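# Hang the upside-down glass beaker on a drying-rack peg

## Task

Pick up the inverted beaker from the shelved bench by the door, then put it onto one of the pegs of the drying rack on the shelved bench by the window. Push it on far enough that the peg alone supports it. The beaker must never touch the floor. It is glass and must not drop more than a few centimetres or be hit hard, or it breaks. Afterwards the robot must release it and back away, and must neither tip over nor end up leaning. The beaker has to stay on the peg without the robot supporting it, or the goal is not met.

## Robot and tools

ROBOT. A Hello Robot Stretch 4 with a single arm. It has an omni-wheel base, a lift that travels up a mast, an arm that telescopes straight forward, a wrist with yaw, pitch and roll joints, and a two-finger gripper. It stands about 1.6 m tall, and the edge of the base lies within 0.23 m of the base origin. Loose objects may sometimes get a brief shove from outside.

FRAMES. Base frame: origin on the floor below the base centre, x ahead, y to the left, z up. hand_pose is reported in this frame. It marks a fixed point between the open fingertips, and its axes line up with the base axes when all wrist joints are 0. The printed value may be slightly wrong. The odometry frame is the base frame as it was when the scene began. Heading in base_odometry runs from -3.142 to 3.142, with left positive.

TOOLS.
- execute_actions: "actions" is a list holding one action, or an empty list to just read state and images. "cameras" lists the images wanted: head_camera, head_left_camera, head_right_camera, wrist_camera, or "all". Leaving it out or sending null also gives all of them, and [] gives none. The "pictures" line gives the image order. An action may hold "base", "joints", or both, plus an optional "pace" and "contact_limits". Alternatively it holds only {"end_of_arm": "enable_torque"}, which re-powers any wrist or gripper motor that has shut off; each such motor then holds its current position. All motions in an action begin together, and they may finish at different times. One action lasts at most 15 s.
- base: exactly one key, always a relative move counted from the base's last reported position. translate_m drives straight, -2 to 2 m, forward positive. strafe_m slides sideways, -2 to 2 m, left positive. rotate_rad turns in place, -3.2 to 3.2 rad, counter-clockwise (left) positive.
- joints: absolute targets, one number per named joint. lift_m is 0 to 1.2 m. arm_m is 0 to 0.55 m of extension. wrist_yaw_rad is -1.134 to 4.276: 0 points ahead, positive turns left, 3.14 is folded back, and above 3.4 the arm may get in the way. wrist_pitch_rad is -1.117 to 4.259: 0 is level and 1.57 points straight down. wrist_roll_rad is -1.117 to 4.259: at 0 the fingers are level with each other, and positive turns the gripper clockwise when viewed from behind. gripper_m is -0.038 to 0.141, the fingertip gap in metres; values below 0 press the tips together. A joint counts as done within ±0.004 for lift_m, arm_m and gripper_m, ±0.02 for yaw and roll, and ±0.05 for pitch. A target outside its range gets clipped and the result reports this. Unknown keys or other invalid values reject the whole call, and nothing moves.
- pace: "slow", "default", "fast" or "max". The base can drive at up to 0.1, 0.3, 0.4 or 0.6 m/s and turn at up to 1, 2, 3 or 4 rad/s. With the lift above 0.2 these limits shrink, down to 0.3 m/s and 1 rad/s at 1.2 m.
- contact_limits: only {"arm_m": value}, from 0 (stops at the lightest touch) to 0.75 (pushes hardest). The default is 0.5.
- wait: {"seconds": 0 to 10}. It commands nothing and returns the same readout as an empty action list.
- zoom_image: {"camera": name, "region": [x0, y0, x1, y1]} in pixels of that camera's most recent full image, with (0,0) at the top left. The region can be at most 504 by 504 pixels.
- finished_scene: {"scene": the current scene's number}. It closes the scene for good, so call it only once the beaker hangs on the peg by itself and the robot has moved away.

If one result in a reply reports a stop, the remaining execute_actions, wait and finished_scene calls in that same reply are skipped. A joint or base left out of an action may still be pushing toward its earlier target, and the status fields will not show this. The world keeps running while you think, and the robot holds your last command during that time.

RESULTS. base_status and joint_status tell how each commanded motion ended:
- done: the target was reached. For the base this only means the wheels turned the commanded amount, even if they slipped.
- off_target: the part stopped short and may still be pushing.
- contact_stop_at_<key>: the motion met resistance. That lift, arm or set of wheels goes slack; a slack lift may sag under a load, and slack wheels may roll.
- limit_stop_at_<name>: a built-in limit stopped the motion. limit_stop_at_tilt means the robot leans more than 6 degrees; the lift, arm and wheels go slack until it rights itself. limit_stop_at_own_body means a joint would hit the robot itself; you can move it away again. This stop is likely with pitch below -0.2 combined with roll below -0.4 or above 4.
- torque_fault: a wrist or gripper motor has gone limp. Send enable_torque.
After a stop the part drops its old target. on_its_own lists things you did not command; there, "held at" means the held target, not the actual position.

Other readings:
- lidar_m: 12 horizontal distances in 30-degree sectors, counter-clockwise from straight ahead (4th is left, 7th behind, 10th right). "-" means nothing seen, or something closer than 0.25 m. The lidar covers heights from about 0.15 m up to the robot's height and can miss glass and thin legs.
- wrist_depth_mm: a 7x7 grid of depths (100 to 2000 mm) from the wrist view. Clear objects do not appear, but the robot's own body does.
- turned_by_wheels vs turned_by_imu: if they disagree by more than about 0.1 rad, the base slipped or bumped something, and the odometry heading is off by roughly that difference.
- base_tilt: degrees, forward and right positive, with a fixed offset of up to about 1.5 degrees.
- motor_effort: percent of each motor's maximum, with the peak from the last action in brackets. Readings are noisy and carry a fixed offset. For the wheel motors, positive means turning right.

GRIPPING. Command a gap smaller than the beaker. Squeezing tighter draws the object toward the wrist, by up to about a third of how far the command is below the object's width. The gripper reading and "done" do not prove you have a grasp. A firm squeeze (command at 0 or above) shows up as a shift in gripper_m effort. If the fingertips jam against a surface below them, raise the lift. To unfold the wrist at the start, send lift_m 0.4 together with wrist_yaw_rad 0.

CAMERAS. head_camera sits at the mast top and looks ahead and down; turn the base to look elsewhere. head_left_camera and head_right_camera are fisheyes beside it that look more steeply down and show the base and arm. wrist_camera looks along the fingers, with the fingertips near the bottom of its image. The calibration gives K, distortion and T_world_to_cam, which maps base-frame points into each camera. Expect small errors, and larger ones for the wrist camera when the arm is extended.

AVOID. Do not drop the glass or knock it hard, and never let it reach the floor. Do not shove hard against the rack or the benches. Avoid wrist torque faults. Do not drive or turn with heavy loads far out on the arm, or at fast paces with the arm extended. Do not pull hard with the gripper raised high, since it can tip the robot.

Each tool is called as a command line: name --argument value for each argument, lists and objects as JSON in quotes; but a table of rows of numbers goes row by row, as --pt "numbers of a row", without its own name.

## Session

execute_actions --actions '[]'

Scene clock: 0.00 s.
base_odometry: x=+0.000 y=+0.000 heading=+0.000 (m, m, rad; odometry frame)
turned_by_wheels: +0.000 (rad since the last result)
turned_by_imu: +0.000 (rad since the last result)
base_tilt: forward=-0.7 right=-0.5 (deg)
lidar_m: 1.47 1.45 1.58 1.57 1.50 1.58 1.22 1.15 1.23 1.68 1.61 1.72
base_status: not commanded
joint_positions: lift_m=+0.146 arm_m=+0.002 wrist_yaw_rad=+3.158 wrist_pitch_rad=-0.009 wrist_roll_rad=+0.004 gripper_m=+0.057
joint_status: not commanded
motor_effort: lift_m=+19 arm_m=+0 wrist_yaw_rad=+1 wrist_pitch_rad=-5 wrist_roll_rad=+2 gripper_m=-3 wheel_0=+0 wheel_1=+0 wheel_2=+0 (%)
hand_pose: x=-0.1167 y=+0.0827 z=+0.3272 quat_wxyz=(-0.008, +0.004, +0.002, +1.000) (m; base frame)
wrist_depth_mm: - 141 263 - - - - / - 117 139 - - - 1661 / - 113 139 - - - - / - 124 158 - - - - / 141 157 1366 - - - 1983 / 215 1281 217 1430 194 1308 1229 / 217 946 831 155 878 750 831
pictures: head_camera, head_left_camera, head_right_camera, wrist_camera
Images, in order (width x height): head_camera 420x560, head_left_camera 420x672, head_right_camera 420x672, wrist_camera 616x392.

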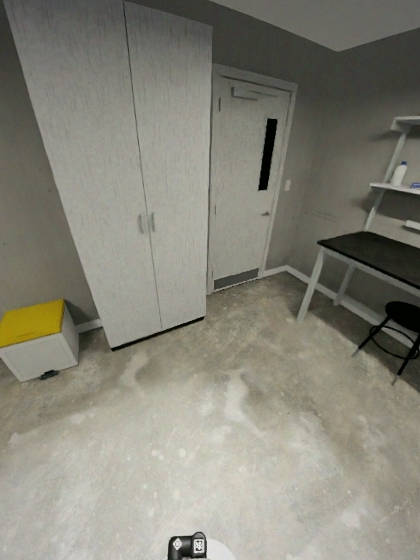

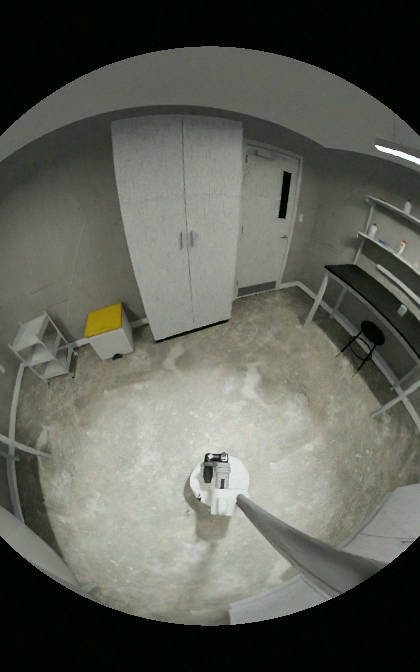

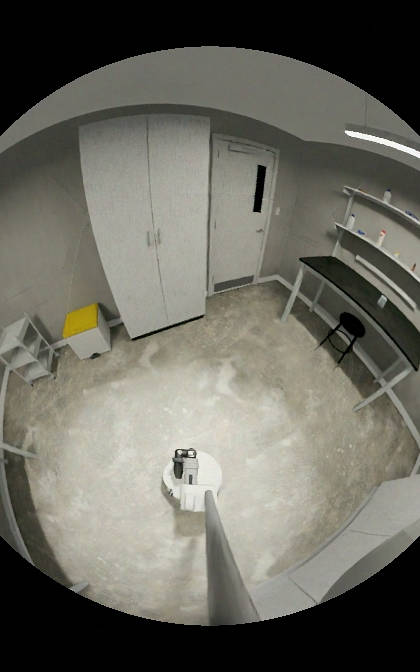

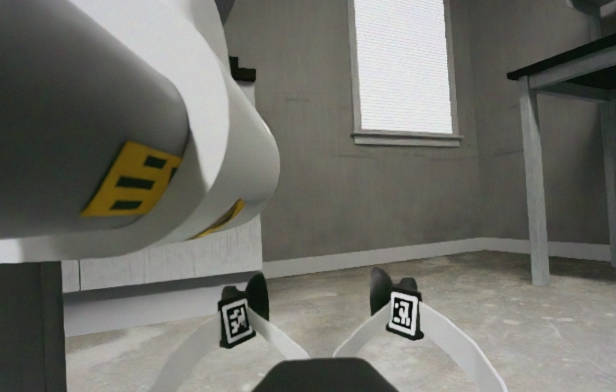

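execute_actions --actions '[{"base":{"rotate_rad":2.1},"pace":"fast"}]' --cameras '["head_camera","head_left_camera"]'

Scene clock: 4.77 s.
base_odometry: x=+0.000 y=+0.000 heading=+2.100 (m, m, rad; odometry frame)
turned_by_wheels: +2.100 (rad since the last result)
turned_by_imu: +2.084 (rad since the last result)
base_tilt: forward=-0.7 right=-0.5 (deg)
lidar_m: 1.48 1.58 1.18 1.18 1.27 1.65 1.71 1.73 1.44 1.43 1.58 1.54
base_status: done
joint_positions: lift_m=+0.146 arm_m=+0.002 wrist_yaw_rad=+3.158 wrist_pitch_rad=-0.009 wrist_roll_rad=+0.004 gripper_m=+0.057
joint_status: not commanded
motor_effort: lift_m=+19(19) arm_m=+0(0) wrist_yaw_rad=+1(2) wrist_pitch_rad=-6(5) wrist_roll_rad=+1(1) gripper_m=-2(2) wheel_0=-1(6) wheel_1=-1(7) wheel_2=+0(12) (%)
hand_pose: x=-0.1167 y=+0.0827 z=+0.3272 quat_wxyz=(-0.008, +0.004, +0.002, +1.000) (m; base frame)
wrist_depth_mm: - 141 263 - - - - / - 117 140 - - - - / - 113 139 - - - - / - 124 158 - - - - / 141 156 - - - - - / 216 1537 216 1430 194 1308 1229 / 216 960 831 155 891 750 820
pictures: head_camera, head_left_camera
Images, in order (width x height): head_camera 420x560, head_left_camera 420x672.

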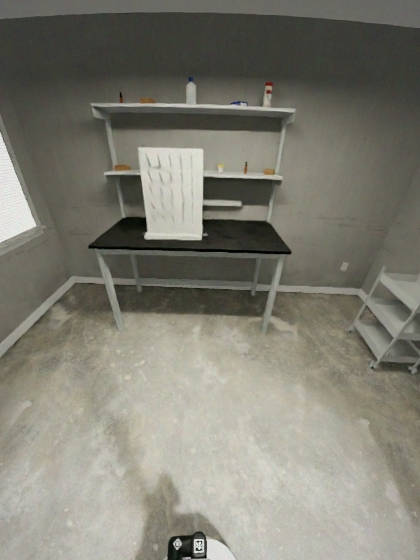

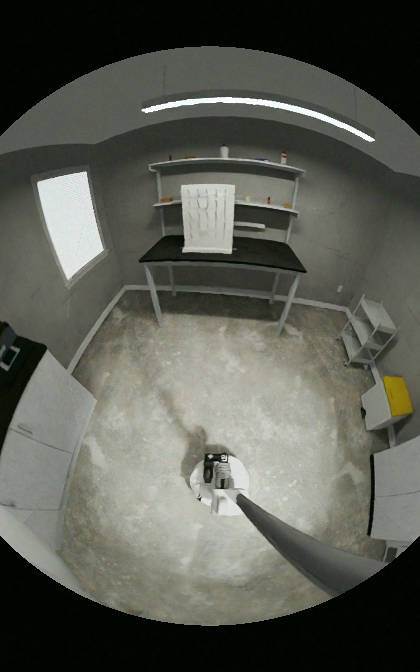

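zoom_image --camera "head_camera" --region '[110,135,240,255]'

execute_actions --actions '[{"base":{"rotate_rad":3.1},"joints":{"lift_m":0.8,"wrist_yaw_rad":0,"gripper_m":0.13},"pace":"fast"}]'

Region (110, 135, 240, 255) of head_camera's 420x560 image, scaled by 3.877, with more detail than that image has; it fills the top 465 rows of this view, and the rest is white.

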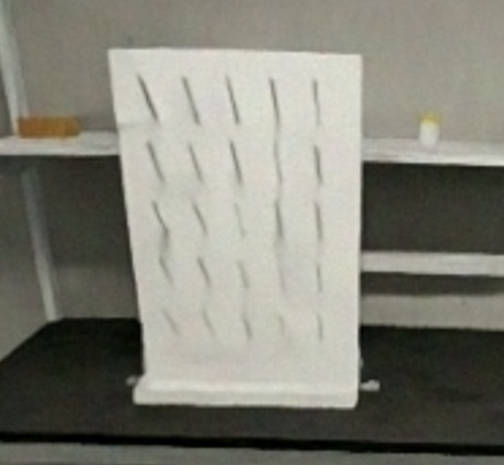

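Scene clock: 10.30 s.
base_odometry: x=+0.000 y=+0.000 heading=-1.083 (m, m, rad; odometry frame)
turned_by_wheels: +3.100 (rad since the last result)
turned_by_imu: +3.076 (rad since the last result)
base_tilt: forward=-0.7 right=-0.5 (deg)
lidar_m: 1.60 1.72 1.50 1.44 1.59 1.56 1.54 1.58 1.19 1.15 1.22 1.67
base_status: done
joint_positions: lift_m=+0.800 arm_m=+0.002 wrist_yaw_rad=+0.000 wrist_pitch_rad=-0.009 wrist_roll_rad=+0.004 gripper_m=+0.130
joint_status: all done
motor_effort: lift_m=+20(23) arm_m=-1(1) wrist_yaw_rad=+1(5) wrist_pitch_rad=-5(6) wrist_roll_rad=+0(0) gripper_m=+0(3) wheel_0=+0(10) wheel_1=+0(8) wheel_2=+0(10) (%)
hand_pose: x=+0.4617 y=-0.0874 z=+0.9807 quat_wxyz=(+1.000, +0.002, -0.004, +0.000) (m; base frame)
wrist_depth_mm: - - - - - - - / - - - - - - - / - - - - - - - / - - - - - - - / - 1756 - 1863 1618 - - / - - 221 - - 210 - / - - - 147 - - -
pictures: head_camera, head_left_camera, head_right_camera, wrist_camera
camera_calibration (this result's frames):
wrist_camera: T_world_to_cam=[[0.0330282, -0.998141, -0.0512269, -0.0441731], [0.0430753, 0.0526288, -0.997685, 1.02521], [0.998526, 0.0307451, 0.0447335, -0.27588], [0, 0, 0, 1]] pos_world=[0.232771, -0.0895643, 1.03291]
Images, in order (width x height): head_camera 420x560, head_left_camera 420x672, head_right_camera 420x672, wrist_camera 616x392.

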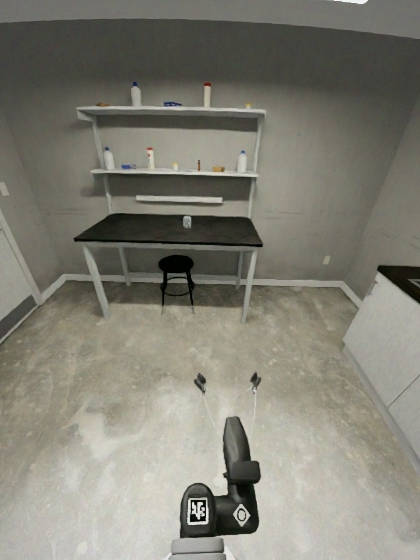

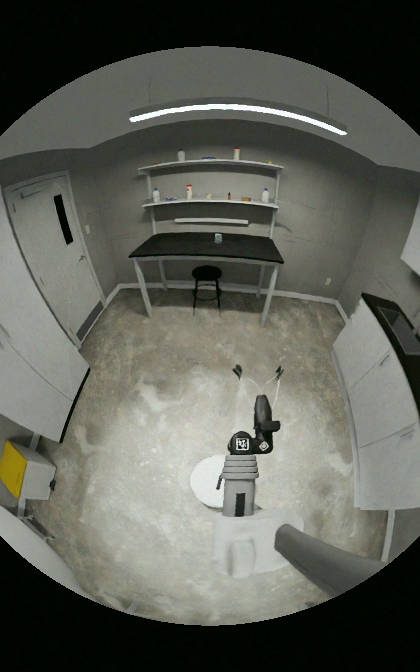

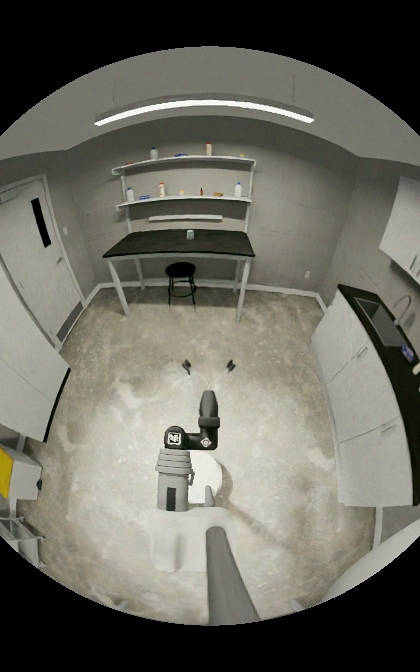

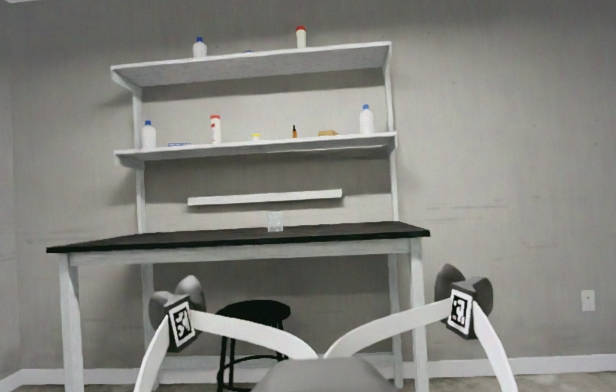

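execute_actions --actions '[{"base":{"strafe_m":0.2},"pace":"fast"}]' --cameras '[]'

execute_actions --actions '[{"base":{"translate_m":1.1},"joints":{"lift_m":0.9,"wrist_pitch_rad":0.3,"gripper_m":0.141},"pace":"fast"}]' --cameras '["head_camera","wrist_camera"]'

Scene clock: 19.37 s.
base_odometry: x=+0.177 y=+0.094 heading=-1.083 (m, m, rad; odometry frame)
turned_by_wheels: +0.000 (rad since the last result)
turned_by_imu: +0.001 (rad since the last result)
base_tilt: forward=-0.8 right=-0.5 (deg)
lidar_m: 1.62 1.74 1.30 1.25 1.35 1.78 1.54 1.57 1.38 1.34 1.44 1.67
base_status: done
joint_positions: lift_m=+0.800 arm_m=+0.002 wrist_yaw_rad=+0.000 wrist_pitch_rad=-0.009 wrist_roll_rad=+0.004 gripper_m=+0.130
joint_status: not commanded
motor_effort: lift_m=+20(20) arm_m=+0(0) wrist_yaw_rad=+2(1) wrist_pitch_rad=-5(5) wrist_roll_rad=+0(1) gripper_m=+0(1) wheel_0=+3(10) wheel_1=-1(11) wheel_2=+0(1) (%)
hand_pose: x=+0.4617 y=-0.0874 z=+0.9807 quat_wxyz=(+1.000, +0.002, -0.004, +0.000) (m; base frame)
wrist_depth_mm: - - - - - - - / - - - - - - - / - - - - - - - / - - - - - - - / - - - 1863 1618 - - / - - 222 - - 211 - / - - - 147 - - -
pictures: none
No camera images: the call's "cameras" was empty. Leave "cameras" out to get every camera's image.

Scene clock: 23.53 s.
base_odometry: x=+0.692 y=-0.878 heading=-1.083 (m, m, rad; odometry frame)
turned_by_wheels: +0.000 (rad since the last result)
turned_by_imu: -0.005 (rad since the last result)
base_tilt: forward=-0.7 right=-0.5 (deg)
lidar_m: 0.51 0.57 0.85 1.25 1.28 1.93 3.35 1.99 1.44 1.39 0.74 0.55
base_status: done
joint_positions: lift_m=+0.900 arm_m=+0.002 wrist_yaw_rad=+0.000 wrist_pitch_rad=+0.302 wrist_roll_rad=+0.004 gripper_m=+0.141
joint_status: all done
motor_effort: lift_m=+20(22) arm_m=-1(0) wrist_yaw_rad=+1(1) wrist_pitch_rad=-5(4) wrist_roll_rad=+2(1) gripper_m=+0(1) wheel_0=+0(6) wheel_1=+0(7) wheel_2=+2(11) (%)
hand_pose: x=+0.4487 y=-0.0874 z=+0.9923 quat_wxyz=(+0.989, +0.002, +0.150, +0.000) (m; base frame)
wrist_depth_mm: 1042 1060 1025 1025 1008 1008 991 / 1098 1060 1060 1060 1042 1060 1042 / 1138 1138 1118 1098 1098 1078 1078 / 820 759 732 707 668 634 615 / 508 496 477 462 449 433 421 / 389 373 359 364 353 202 353 / 1397 1308 759 150 1229 1205 1336
pictures: head_camera, wrist_camera
camera_calibration (this result's frames):
wrist_camera: T_world_to_cam=[[0.0155386, -0.998148, -0.0588141, -0.0278405], [-0.26415, 0.0526336, -0.963044, 1.14086], [0.964356, 0.0305001, -0.262843, 0.0571624], [0, 0, 0, 1]] pos_world=[0.246664, -0.0895797, 1.11208]
Images, in order (width x height): head_camera 420x560, wrist_camera 616x392.

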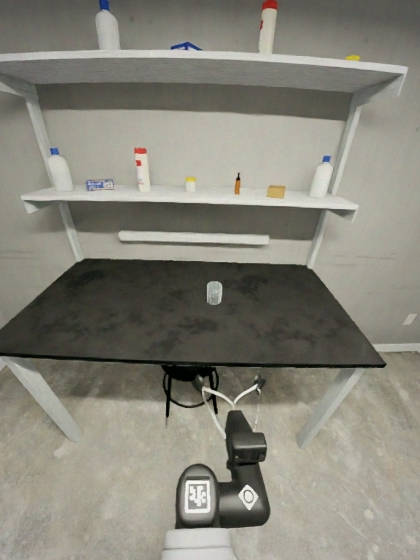

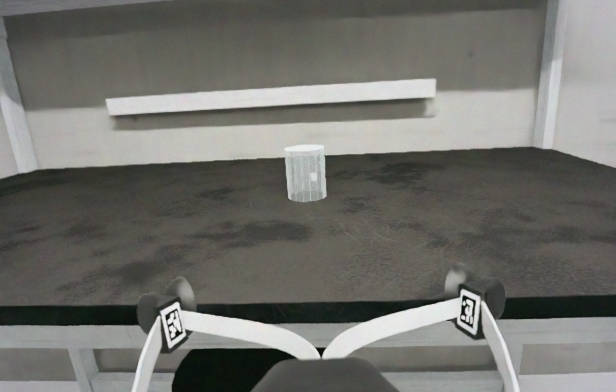

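execute_actions --actions '[{"base":{"strafe_m":0.025},"joints":{"arm_m":0.36}}]' --cameras '["head_camera","wrist_camera"]'

Scene clock: 31.50 s.
base_odometry: x=+0.714 y=-0.866 heading=-1.083 (m, m, rad; odometry frame)
turned_by_wheels: +0.000 (rad since the last result)
turned_by_imu: +0.000 (rad since the last result)
base_tilt: forward=-0.7 right=-0.5 (deg)
lidar_m: 0.51 0.56 0.83 1.24 1.25 1.94 3.34 1.98 1.49 1.41 0.75 0.56
base_status: done
joint_positions: lift_m=+0.900 arm_m=+0.359 wrist_yaw_rad=+0.000 wrist_pitch_rad=+0.302 wrist_roll_rad=+0.004 gripper_m=+0.141
joint_status: all done
motor_effort: lift_m=+20(20) arm_m=+7(8) wrist_yaw_rad=+1(3) wrist_pitch_rad=-4(5) wrist_roll_rad=+1(0) gripper_m=+0(1) wheel_0=+0(6) wheel_1=-3(7) wheel_2=+0(2) (%)
hand_pose: x=+0.8050 y=-0.0874 z=+0.9923 quat_wxyz=(+0.989, +0.002, +0.150, +0.000) (m; base frame)
wrist_depth_mm: 715 699 699 683 691 683 661 / 723 723 715 707 699 691 699 / 768 759 768 741 732 732 723 / 788 768 723 691 654 634 609 / 500 484 466 459 439 427 415 / 364 338 329 340 332 202 317 / 285 268 274 151 265 258 255
pictures: head_camera, wrist_camera
camera_calibration (this result's frames):
wrist_camera: T_world_to_cam=[[0.0157062, -0.998145, -0.0588145, -0.0334658], [-0.264181, 0.0525888, -0.963038, 1.23499], [0.964345, 0.0306634, -0.262866, -0.286437], [0, 0, 0, 1]] pos_world=[0.603012, -0.0895673, 1.11208]
Images, in order (width x height): head_camera 420x560, wrist_camera 616x392.

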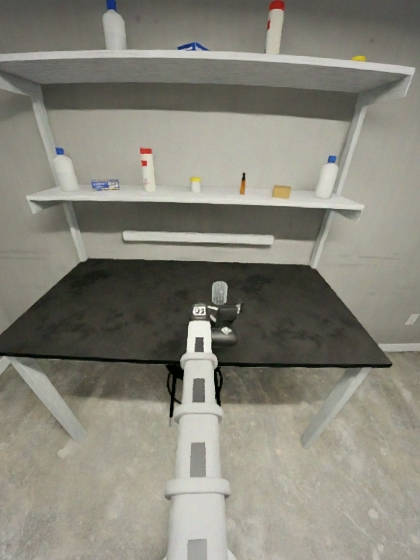

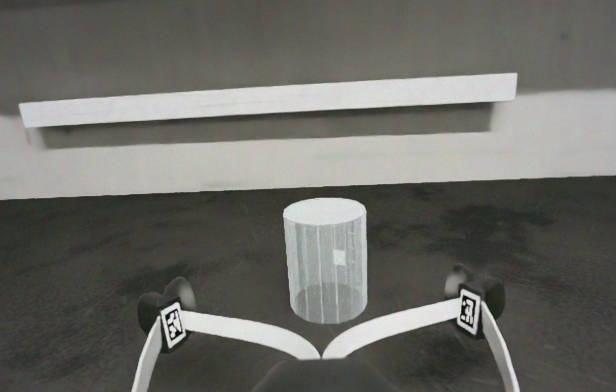

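execute_actions --actions '[{"joints":{"arm_m":0.455,"lift_m":0.892},"pace":"slow"}]' --cameras '["wrist_camera"]'

execute_actions --actions '[{"joints":{"gripper_m":0.085},"pace":"slow"}]' --cameras '["wrist_camera"]'

Scene clock: 37.43 s.
base_odometry: x=+0.714 y=-0.866 heading=-1.083 (m, m, rad; odometry frame)
turned_by_wheels: +0.000 (rad since the last result)
turned_by_imu: +0.000 (rad since the last result)
base_tilt: forward=-0.7 right=-0.5 (deg)
lidar_m: 0.52 0.58 0.84 1.23 1.25 1.92 3.32 1.98 1.50 1.41 0.73 0.55
base_status: not commanded
joint_positions: lift_m=+0.892 arm_m=+0.454 wrist_yaw_rad=+0.000 wrist_pitch_rad=+0.302 wrist_roll_rad=+0.004 gripper_m=+0.141
joint_status: all done
motor_effort: lift_m=+17(19) arm_m=+8(8) wrist_yaw_rad=+1(1) wrist_pitch_rad=-5(5) wrist_roll_rad=+0(2) gripper_m=-1(1) wheel_0=+0(0) wheel_1=-2(2) wheel_2=+0(0) (%)
hand_pose: x=+0.9000 y=-0.0874 z=+0.9846 quat_wxyz=(+0.989, +0.002, +0.150, +0.000) (m; base frame)
wrist_depth_mm: 615 615 609 603 597 591 585 / 634 627 621 574 569 549 603 / 683 661 654 647 640 634 634 / 691 683 668 668 634 597 580 / 484 466 449 433 424 413 399 / 347 324 315 325 319 202 306 / 273 258 263 151 254 247 245
pictures: wrist_camera
camera_calibration (this result's frames):
wrist_camera: T_world_to_cam=[[0.0156133, -0.998147, -0.0588144, -0.035352], [-0.264177, 0.0526134, -0.963038, 1.25266], [0.964348, 0.0305736, -0.262866, -0.380044], [0, 0, 0, 1]] pos_world=[0.697971, -0.0895741, 1.10438]
Images, in order (width x height): wrist_camera 616x392.

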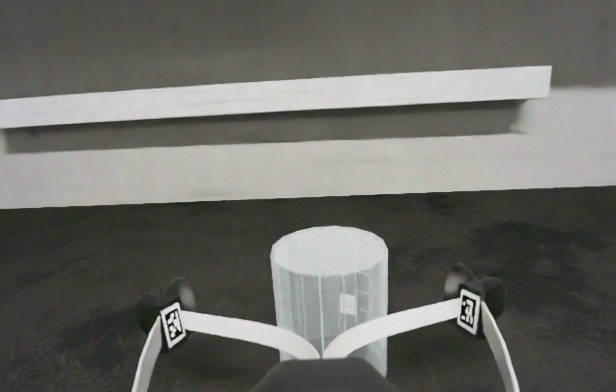

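Scene clock: 40.47 s.
base_odometry: x=+0.714 y=-0.866 heading=-1.083 (m, m, rad; odometry frame)
turned_by_wheels: +0.000 (rad since the last result)
turned_by_imu: +0.000 (rad since the last result)
base_tilt: forward=-0.7 right=-0.5 (deg)
lidar_m: 0.54 0.54 0.80 1.23 1.23 1.92 3.32 2.00 1.47 1.41 0.75 0.56
base_status: not commanded
joint_positions: lift_m=+0.892 arm_m=+0.454 wrist_yaw_rad=+0.000 wrist_pitch_rad=+0.302 wrist_roll_rad=+0.004 gripper_m=+0.085
joint_status: all done
motor_effort: lift_m=+17(17) arm_m=+8(8) wrist_yaw_rad=+0(1) wrist_pitch_rad=-5(5) wrist_roll_rad=+1(0) gripper_m=-1(0) wheel_0=+1(0) wheel_1=-2(2) wheel_2=+0(0) (%)
hand_pose: x=+0.9000 y=-0.0874 z=+0.9846 quat_wxyz=(+0.989, +0.002, +0.150, +0.000) (m; base frame)
wrist_depth_mm: 621 615 609 603 597 591 580 / 627 627 621 559 564 554 603 / 676 661 661 661 640 640 634 / 699 683 683 661 627 603 585 / 484 466 452 436 424 410 397 / 351 340 213 324 211 307 306 / 272 270 255 150 254 240 245
pictures: wrist_camera
camera_calibration (this result's frames):
wrist_camera: T_world_to_cam=[[0.015613, -0.998147, -0.0588145, -0.0353518], [-0.264176, 0.0526135, -0.963038, 1.25266], [0.964348, 0.0305733, -0.262865, -0.380044], [0, 0, 0, 1]] pos_world=[0.697971, -0.0895741, 1.10438]
Images, in order (width x height): wrist_camera 616x392.

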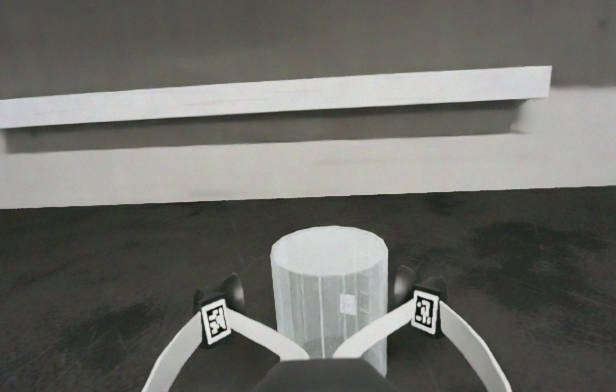

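execute_actions --actions '[{"base":{"strafe_m":-0.006},"joints":{"arm_m":0.468},"pace":"slow"}]' --cameras '[]'

execute_actions --actions '[{"joints":{"gripper_m":0.04},"pace":"slow"}]' --cameras '["wrist_camera"]'

Scene clock: 45.30 s.
base_odometry: x=+0.709 y=-0.869 heading=-1.083 (m, m, rad; odometry frame)
turned_by_wheels: +0.000 (rad since the last result)
turned_by_imu: +0.000 (rad since the last result)
base_tilt: forward=-0.7 right=-0.5 (deg)
lidar_m: 0.53 0.57 0.81 1.21 1.25 1.92 3.32 2.00 1.48 1.42 0.73 0.54
base_status: done
joint_positions: lift_m=+0.892 arm_m=+0.467 wrist_yaw_rad=+0.000 wrist_pitch_rad=+0.302 wrist_roll_rad=+0.004 gripper_m=+0.085
joint_status: all done
motor_effort: lift_m=+17(17) arm_m=+8(8) wrist_yaw_rad=+1(1) wrist_pitch_rad=-5(5) wrist_roll_rad=+0(1) gripper_m=-2(2) wheel_0=+3(3) wheel_1=-1(5) wheel_2=+0(1) (%)
hand_pose: x=+0.9130 y=-0.0874 z=+0.9846 quat_wxyz=(+0.989, +0.002, +0.150, +0.000) (m; base frame)
wrist_depth_mm: 597 603 585 591 585 580 574 / 621 609 603 559 549 539 585 / 661 647 654 640 640 621 615 / 683 661 668 661 647 603 585 / 480 466 449 439 427 410 397 / 349 342 213 327 211 307 306 / 273 268 255 150 253 240 245
pictures: none
No camera images: the call's "cameras" was empty. Leave "cameras" out to get every camera's image.

Scene clock: 47.27 s.
base_odometry: x=+0.709 y=-0.869 heading=-1.083 (m, m, rad; odometry frame)
turned_by_wheels: +0.000 (rad since the last result)
turned_by_imu: +0.000 (rad since the last result)
base_tilt: forward=-0.7 right=-0.5 (deg)
lidar_m: 0.53 0.56 0.80 1.24 1.24 1.92 3.36 2.00 1.46 1.41 0.70 0.54
base_status: not commanded
joint_positions: lift_m=+0.892 arm_m=+0.467 wrist_yaw_rad=+0.000 wrist_pitch_rad=+0.303 wrist_roll_rad=+0.004 gripper_m=+0.040
joint_status: all done
motor_effort: lift_m=+17(17) arm_m=+7(8) wrist_yaw_rad=+1(1) wrist_pitch_rad=-8(8) wrist_roll_rad=+2(2) gripper_m=-11(12) wheel_0=+3(3) wheel_1=-1(1) wheel_2=+0(0) (%)
hand_pose: x=+0.9129 y=-0.0874 z=+0.9844 quat_wxyz=(+0.989, +0.002, +0.151, +0.000) (m; base frame)
wrist_depth_mm: 603 603 597 585 580 580 574 / 615 615 569 554 544 539 585 / 668 661 647 640 627 627 621 / 683 676 668 654 621 597 580 / 477 462 452 436 421 407 397 / 347 340 208 325 202 309 303 / 273 257 253 268 253 232 244
pictures: wrist_camera
camera_calibration (this result's frames):
wrist_camera: T_world_to_cam=[[0.015555, -0.998147, -0.0588292, -0.0355021], [-0.265095, 0.0526138, -0.962786, 1.25641], [0.964097, 0.0305715, -0.263785, -0.391437], [0, 0, 0, 1]] pos_world=[0.711004, -0.0895743, 1.10431]
Images, in order (width x height): wrist_camera 616x392.

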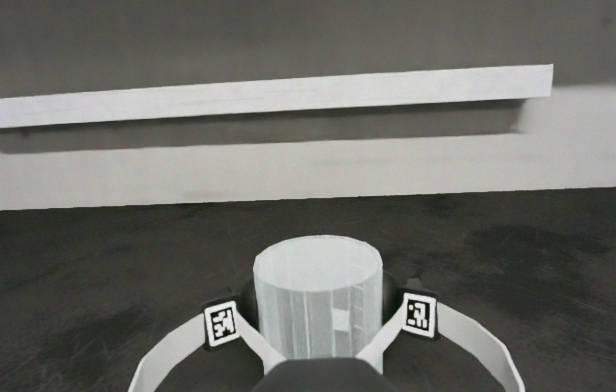

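execute_actions --actions '[{"joints":{"lift_m":0.95},"pace":"slow"}]' --cameras '["wrist_camera"]'

execute_actions --actions '[{"base":{"translate_m":-0.5},"joints":{"arm_m":0.02}}]' --cameras '[]'

execute_actions --actions '[{"base":{"rotate_rad":-3.1},"pace":"slow"}]' --cameras '[]'

execute_actions --actions '[{"base":{"strafe_m":0.45}}]' --cameras '["wrist_camera"]'

execute_actions --actions '[{"base":{"translate_m":1.5},"joints":{"wrist_pitch_rad":0}}]'

Scene clock: 55.43 s.
base_odometry: x=+0.709 y=-0.869 heading=-1.083 (m, m, rad; odometry frame)
turned_by_wheels: +0.000 (rad since the last result)
turned_by_imu: +0.000 (rad since the last result)
base_tilt: forward=-0.7 right=-0.5 (deg)
lidar_m: 0.50 0.59 0.83 1.21 1.25 1.91 3.33 1.94 1.46 1.42 0.75 0.54
base_status: not commanded
joint_positions: lift_m=+0.950 arm_m=+0.467 wrist_yaw_rad=+0.000 wrist_pitch_rad=+0.303 wrist_roll_rad=+0.004 gripper_m=+0.040
joint_status: all done
motor_effort: lift_m=+22(25) arm_m=+7(8) wrist_yaw_rad=+1(1) wrist_pitch_rad=-8(8) wrist_roll_rad=+1(1) gripper_m=-11(12) wheel_0=+3(3) wheel_1=-1(1) wheel_2=+0(0) (%)
hand_pose: x=+0.9129 y=-0.0874 z=+1.0419 quat_wxyz=(+0.989, +0.002, +0.151, +0.000) (m; base frame)
wrist_depth_mm: 603 591 591 585 580 574 574 / 621 621 621 615 609 597 591 / 647 591 591 574 569 621 615 / 699 683 668 668 661 647 647 / 634 603 591 569 554 530 521 / 455 445 208 424 202 404 397 / 355 338 332 353 330 304 320
pictures: wrist_camera
camera_calibration (this result's frames):
wrist_camera: T_world_to_cam=[[0.0155462, -0.998147, -0.0588315, -0.0321059], [-0.265238, 0.0526138, -0.962746, 1.31191], [0.964058, 0.0305714, -0.263928, -0.376062], [0, 0, 0, 1]] pos_world=[0.711013, -0.0895743, 1.16189]
Images, in order (width x height): wrist_camera 616x392.

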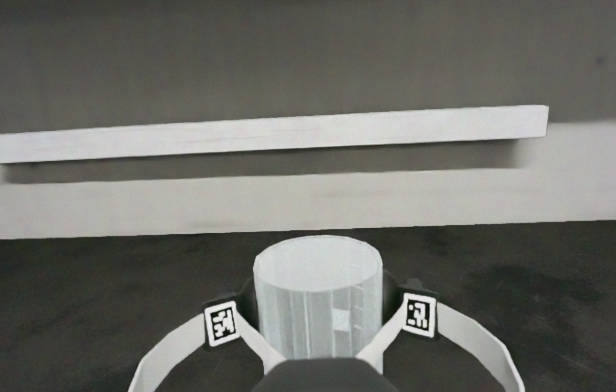

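Scene clock: 58.60 s.
base_odometry: x=+0.475 y=-0.427 heading=-1.083 (m, m, rad; odometry frame)
turned_by_wheels: +0.000 (rad since the last result)
turned_by_imu: +0.003 (rad since the last result)
base_tilt: forward=-0.7 right=-0.5 (deg)
lidar_m: 1.01 1.08 1.69 1.20 1.29 2.11 2.17 2.24 1.44 1.39 1.48 1.08
base_status: done
joint_positions: lift_m=+0.950 arm_m=+0.021 wrist_yaw_rad=+0.000 wrist_pitch_rad=+0.303 wrist_roll_rad=+0.004 gripper_m=+0.040
joint_status: all done
motor_effort: lift_m=+21(22) arm_m=-8(8) wrist_yaw_rad=+2(0) wrist_pitch_rad=-9(9) wrist_roll_rad=+0(2) gripper_m=-11(11) wheel_0=-1(6) wheel_1=-1(6) wheel_2=-1(8) (%)
hand_pose: x=+0.4676 y=-0.0874 z=+1.0419 quat_wxyz=(+0.989, +0.002, +0.151, +0.000) (m; base frame)
wrist_depth_mm: 1499 1464 1464 1430 1499 1430 1430 / 1576 1576 1537 1537 1537 1537 1499 / 1708 1618 1576 1618 1576 1537 1576 / 1008 960 917 891 891 866 866 / 1863 1863 1756 1708 1708 1756 1661 / 1921 1863 208 1229 202 1756 1756 / 1576 1661 1576 1618 1618 1499 1464
pictures: none
No camera images: the call's "cameras" was empty. Leave "cameras" out to get every camera's image.

Scene clock: 63.00 s.
base_odometry: x=+0.475 y=-0.427 heading=+2.100 (m, m, rad; odometry frame)
turned_by_wheels: -3.100 (rad since the last result)
turned_by_imu: -3.076 (rad since the last result)
base_tilt: forward=-0.7 right=-0.5 (deg)
lidar_m: 2.07 2.19 1.47 1.41 1.51 1.09 1.04 1.11 1.67 1.18 1.29 2.09
base_status: done
joint_positions: lift_m=+0.950 arm_m=+0.021 wrist_yaw_rad=+0.000 wrist_pitch_rad=+0.303 wrist_roll_rad=+0.004 gripper_m=+0.040
joint_status: not commanded
motor_effort: lift_m=+21(21) arm_m=-8(8) wrist_yaw_rad=+3(1) wrist_pitch_rad=-9(8) wrist_roll_rad=-1(1) gripper_m=-12(12) wheel_0=+2(3) wheel_1=+1(5) wheel_2=+1(6) (%)
hand_pose: x=+0.4676 y=-0.0874 z=+1.0419 quat_wxyz=(+0.989, +0.002, +0.151, +0.000) (m; base frame)
wrist_depth_mm: - - - - - - - / - - - - - - - / - - - - - - - / - - - - - - - / - - - - - - - / - - 208 - 202 - 1863 / 1708 1661 1618 1708 1618 1464 1537
pictures: none
No camera images: the call's "cameras" was empty. Leave "cameras" out to get every camera's image.

Scene clock: 65.83 s.
base_odometry: x=+0.087 y=-0.655 heading=+2.100 (m, m, rad; odometry frame)
turned_by_wheels: +0.000 (rad since the last result)
turned_by_imu: +0.000 (rad since the last result)
base_tilt: forward=-0.7 right=-0.5 (deg)
lidar_m: 2.09 1.36 0.97 0.95 1.03 1.10 1.00 1.08 1.57 1.64 1.77 2.17
base_status: done
joint_positions: lift_m=+0.950 arm_m=+0.021 wrist_yaw_rad=+0.000 wrist_pitch_rad=+0.303 wrist_roll_rad=+0.004 gripper_m=+0.040
joint_status: not commanded
motor_effort: lift_m=+20(21) arm_m=-8(8) wrist_yaw_rad=+1(2) wrist_pitch_rad=-9(9) wrist_roll_rad=+0(0) gripper_m=-12(11) wheel_0=+1(10) wheel_1=-1(8) wheel_2=+0(1) (%)
hand_pose: x=+0.4676 y=-0.0874 z=+1.0420 quat_wxyz=(+0.989, +0.002, +0.151, +0.000) (m; base frame)
wrist_depth_mm: - - - - - - - / - - - - - - - / - - - - - - - / - - - - - - - / - - - - - - - / - - 207 - 202 1921 1921 / 1756 1661 1618 1708 1618 1464 1576
pictures: wrist_camera
camera_calibration (this result's frames):
wrist_camera: T_world_to_cam=[[0.0155932, -0.998146, -0.0588301, -0.0251865], [-0.265376, 0.0525957, -0.962709, 1.1939], [0.964019, 0.0306238, -0.264064, 0.0534213], [0, 0, 0, 1]] pos_world=[0.265727, -0.0895701, 1.16201]
Images, in order (width x height): wrist_camera 616x392.

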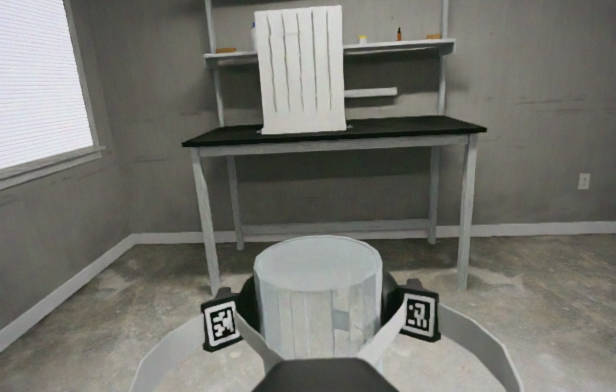

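Scene clock: 72.30 s.
base_odometry: x=-0.671 y=+0.640 heading=+2.100 (m, m, rad; odometry frame)
turned_by_wheels: +0.000 (rad since the last result)
turned_by_imu: -0.008 (rad since the last result)
base_tilt: forward=-0.7 right=-0.5 (deg)
lidar_m: 0.61 0.62 1.54 1.33 0.98 1.36 2.72 2.37 1.83 1.69 0.84 0.61
base_status: done
joint_positions: lift_m=+0.950 arm_m=+0.021 wrist_yaw_rad=+0.000 wrist_pitch_rad=+0.003 wrist_roll_rad=+0.004 gripper_m=+0.040
joint_status: all done
motor_effort: lift_m=+20(20) arm_m=-8(8) wrist_yaw_rad=+0(2) wrist_pitch_rad=-8(13) wrist_roll_rad=+0(1) gripper_m=-12(11) wheel_0=+1(8) wheel_1=+1(4) wheel_2=+0(11) (%)
hand_pose: x=+0.4807 y=-0.0874 z=+1.1272 quat_wxyz=(+1.000, +0.002, +0.002, +0.000) (m; base frame)
wrist_depth_mm: 1308 1160 676 668 661 1182 1160 / 1336 1182 676 668 661 1182 1138 / 1308 931 668 668 668 1138 1160 / 1308 1255 668 668 668 1160 1160 / 1281 1255 676 668 661 1182 1118 / 1308 931 208 661 202 842 809 / 654 569 554 634 539 504 559
pictures: head_camera, head_left_camera, head_right_camera, wrist_camera
camera_calibration (this result's frames):
wrist_camera: T_world_to_cam=[[0.0323113, -0.998144, -0.0516223, -0.0365297], [0.0308215, 0.0526197, -0.998139, 1.17695], [0.999003, 0.0306601, 0.0324645, -0.287795], [0, 0, 0, 1]] pos_world=[0.252413, -0.0895691, 1.18222]
Images, in order (width x height): head_camera 420x560, head_left_camera 420x672, head_right_camera 420x672, wrist_camera 616x392.

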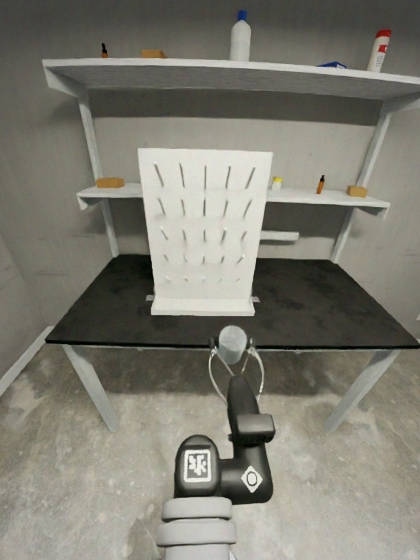

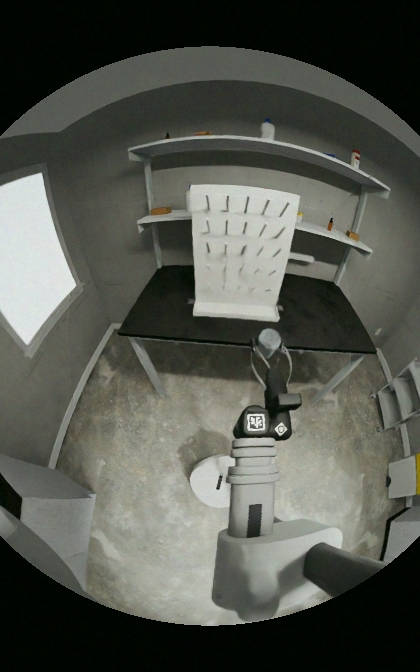

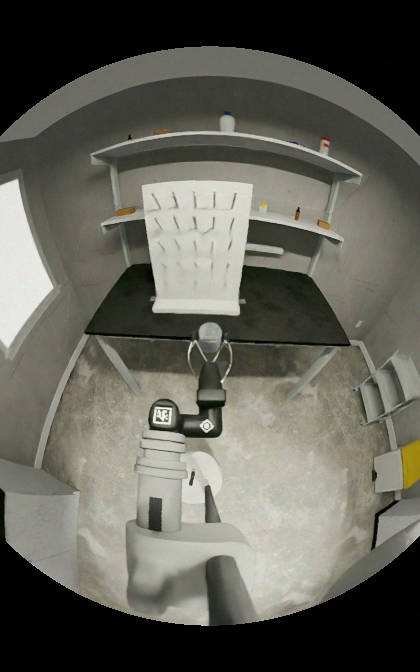

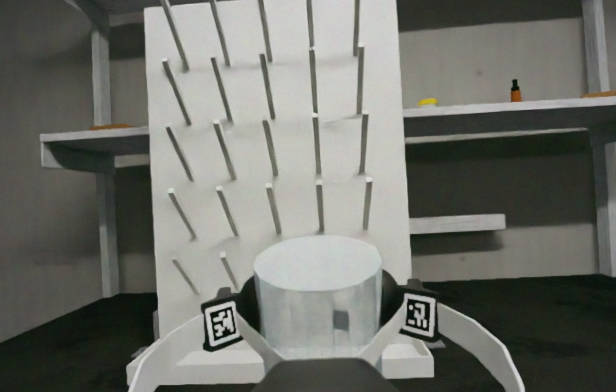

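execute_actions --actions '[{"joints":{"wrist_pitch_rad":-0.485,"arm_m":0.15},"pace":"slow"}]' --cameras '["head_camera","head_right_camera","wrist_camera"]'

Scene clock: 85.07 s.
base_odometry: x=-0.671 y=+0.640 heading=+2.100 (m, m, rad; odometry frame)
turned_by_wheels: +0.000 (rad since the last result)
turned_by_imu: +0.000 (rad since the last result)
base_tilt: forward=-0.7 right=-0.5 (deg)
lidar_m: 0.60 0.61 1.53 1.28 0.99 1.34 2.69 2.38 1.80 1.67 0.84 0.63
base_status: not commanded
joint_positions: lift_m=+0.950 arm_m=+0.149 wrist_yaw_rad=+0.000 wrist_pitch_rad=-0.482 wrist_roll_rad=+0.004 gripper_m=+0.040
joint_status: all done
motor_effort: lift_m=+20(20) arm_m=+8(9) wrist_yaw_rad=+1(1) wrist_pitch_rad=-8(9) wrist_roll_rad=+1(1) gripper_m=-11(11) wheel_0=+1(1) wheel_1=+1(1) wheel_2=+0(0) (%)
hand_pose: x=+0.5752 y=-0.0874 z=+1.2619 quat_wxyz=(+0.971, +0.002, -0.239, +0.000) (m; base frame)
wrist_depth_mm: 1366 1430 1464 1464 1464 1464 1464 / 1661 1576 1537 1537 1464 1430 1397 / 1576 1060 1025 1042 1025 1042 1060 / 1397 1182 654 640 640 1205 1160 / 1281 1138 609 597 597 1118 1098 / 1182 591 207 559 202 798 842 / 976 530 521 525 508 946 960
pictures: head_camera, head_right_camera, wrist_camera
camera_calibration (this result's frames):
wrist_camera: T_world_to_cam=[[0.052578, -0.998147, -0.0306442, -0.0707858], [0.492829, 0.052625, -0.868533, 0.879189], [0.868536, 0.0305634, 0.494683, -0.894748], [0, 0, 0, 1]] pos_world=[0.347553, -0.0895753, 1.20405]
Images, in order (width x height): head_camera 420x560, head_right_camera 420x672, wrist_camera 616x392.

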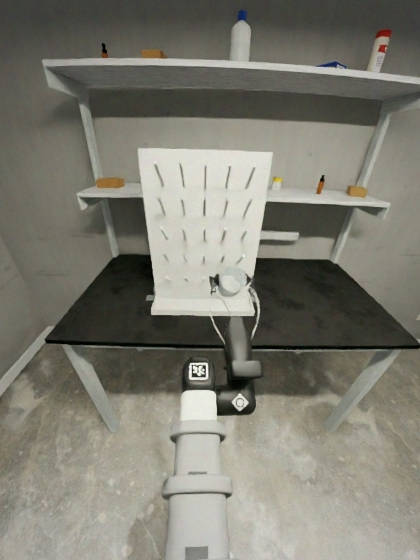

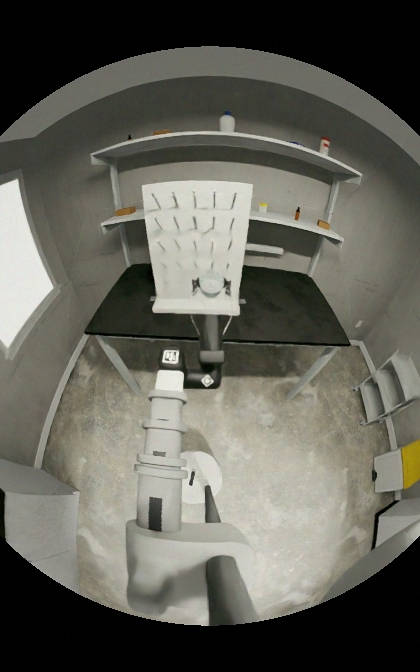

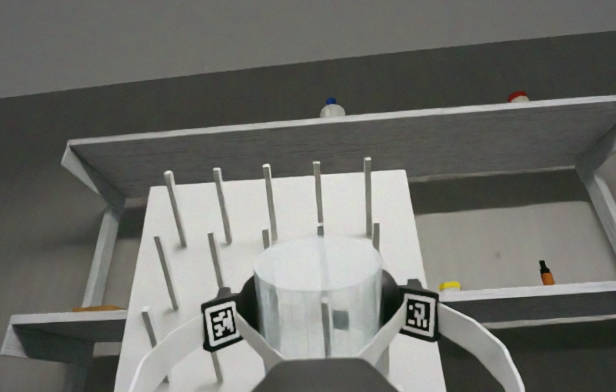

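execute_actions --actions '[{"joints":{"lift_m":1.077,"arm_m":0.25},"pace":"slow"}]' --cameras '["wrist_camera"]'

execute_actions --actions '[{"joints":{"arm_m":0.33},"pace":"slow","contact_limits":{"arm_m":0.15}}]'

Scene clock: 94.77 s.
base_odometry: x=-0.671 y=+0.640 heading=+2.100 (m, m, rad; odometry frame)
turned_by_wheels: +0.000 (rad since the last result)
turned_by_imu: +0.000 (rad since the last result)
base_tilt: forward=-0.7 right=-0.5 (deg)
lidar_m: 0.59 0.66 1.54 1.34 0.98 1.37 2.74 2.41 1.83 1.68 0.85 0.62
base_status: not commanded
joint_positions: lift_m=+1.077 arm_m=+0.249 wrist_yaw_rad=+0.000 wrist_pitch_rad=-0.482 wrist_roll_rad=+0.004 gripper_m=+0.040
joint_status: all done
motor_effort: lift_m=+22(20) arm_m=+8(8) wrist_yaw_rad=+1(2) wrist_pitch_rad=-8(8) wrist_roll_rad=+1(1) gripper_m=-11(11) wheel_0=+1(1) wheel_1=+1(1) wheel_2=+0(0) (%)
hand_pose: x=+0.6752 y=-0.0874 z=+1.3887 quat_wxyz=(+0.971, +0.002, -0.239, +0.000) (m; base frame)
wrist_depth_mm: 1229 1281 1281 1281 1308 1281 1336 / 1499 1430 1430 1397 1336 1255 1281 / 1397 1397 1281 866 854 854 831 / 976 1008 991 960 976 1078 1042 / 1160 508 500 492 488 1025 991 / 1078 469 207 459 202 946 931 / 750 430 424 433 421 418 854
pictures: wrist_camera
camera_calibration (this result's frames):
wrist_camera: T_world_to_cam=[[0.0525689, -0.998147, -0.0306397, -0.0721577], [0.492907, 0.0526193, -0.86849, 0.940006], [0.868493, 0.0305531, 0.494759, -1.04444], [0, 0, 0, 1]] pos_world=[0.447545, -0.0895757, 1.33092]
Images, in order (width x height): wrist_camera 616x392.

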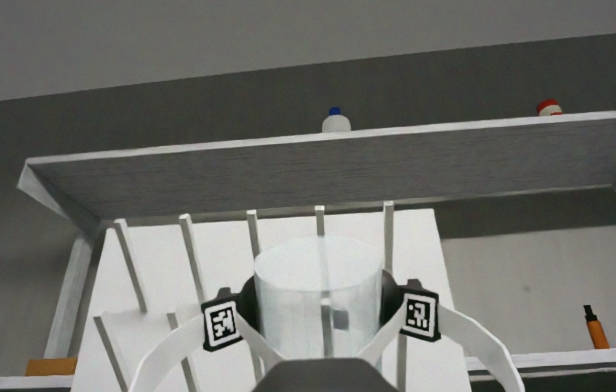

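Scene clock: 96.83 s.
base_odometry: x=-0.671 y=+0.640 heading=+2.100 (m, m, rad; odometry frame)
turned_by_wheels: +0.000 (rad since the last result)
turned_by_imu: +0.000 (rad since the last result)
base_tilt: forward=-0.7 right=-0.5 (deg)
lidar_m: 0.58 0.66 1.50 1.29 0.99 1.34 2.72 2.38 1.82 1.69 0.86 0.63
base_status: not commanded
joint_positions: lift_m=+1.077 arm_m=+0.329 wrist_yaw_rad=+0.000 wrist_pitch_rad=-0.482 wrist_roll_rad=+0.004 gripper_m=+0.040
joint_status: all done
motor_effort: lift_m=+22(21) arm_m=+8(11) wrist_yaw_rad=+1(3) wrist_pitch_rad=-8(7) wrist_roll_rad=+1(1) gripper_m=-11(11) wheel_0=+1(1) wheel_1=+1(1) wheel_2=+0(0) (%)
contact_limits: arm_m 0.15
hand_pose: x=+0.7552 y=-0.0874 z=+1.3887 quat_wxyz=(+0.971, +0.002, -0.239, +0.000) (m; base frame)
wrist_depth_mm: 1255 1255 1281 1255 1308 1281 1255 / 1397 1336 1336 1255 1229 1182 1160 / 831 809 798 788 820 831 820 / 917 891 445 439 433 991 976 / 1060 413 410 407 399 917 931 / 404 389 207 377 202 842 842 / 368 357 351 336 343 340 778
pictures: head_camera, head_left_camera, head_right_camera, wrist_camera
camera_calibration (this result's frames):
wrist_camera: T_world_to_cam=[[0.0525621, -0.998148, -0.0306395, -0.0763599], [0.492907, 0.0526157, -0.86849, 0.900575], [0.868493, 0.0305472, 0.494759, -1.11392], [0, 0, 0, 1]] pos_world=[0.527542, -0.0895759, 1.33092]
Images, in order (width x height): head_camera 420x560, head_left_camera 420x672, head_right_camera 420x672, wrist_camera 616x392.

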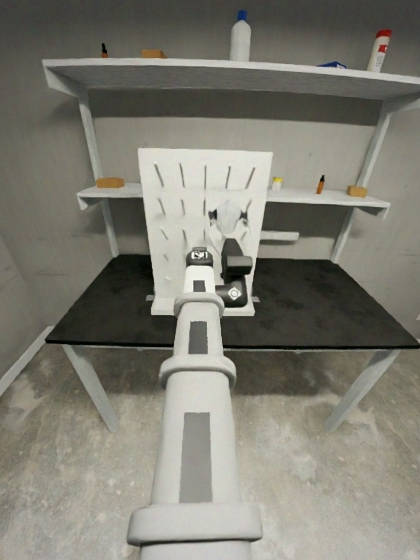

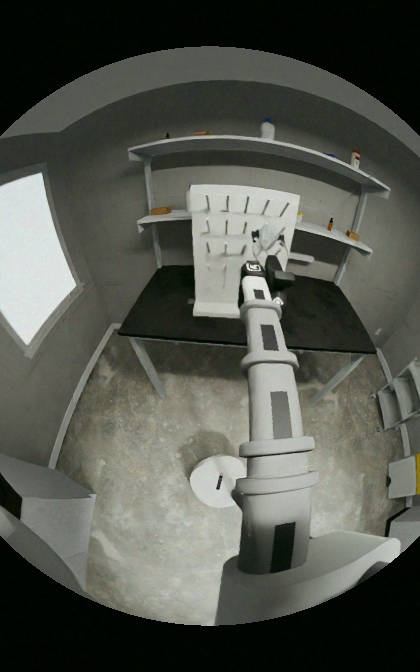

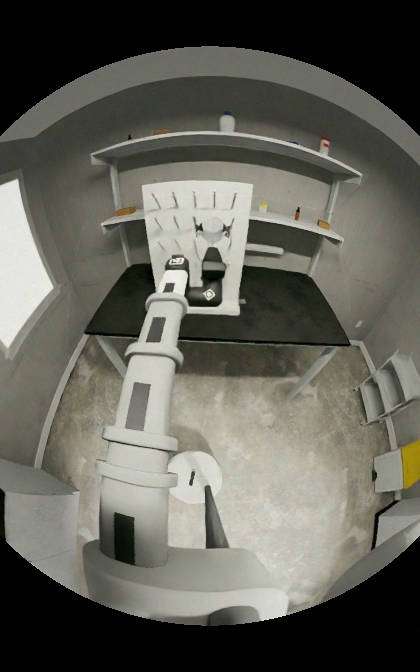

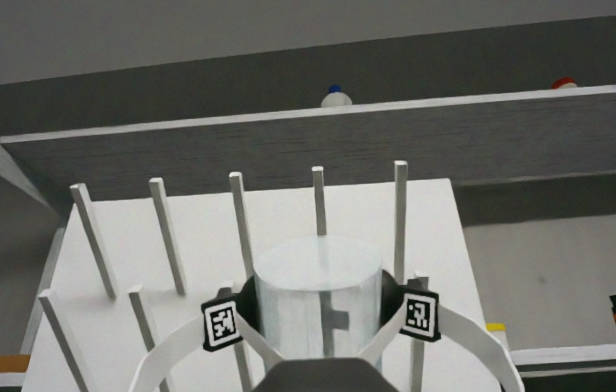

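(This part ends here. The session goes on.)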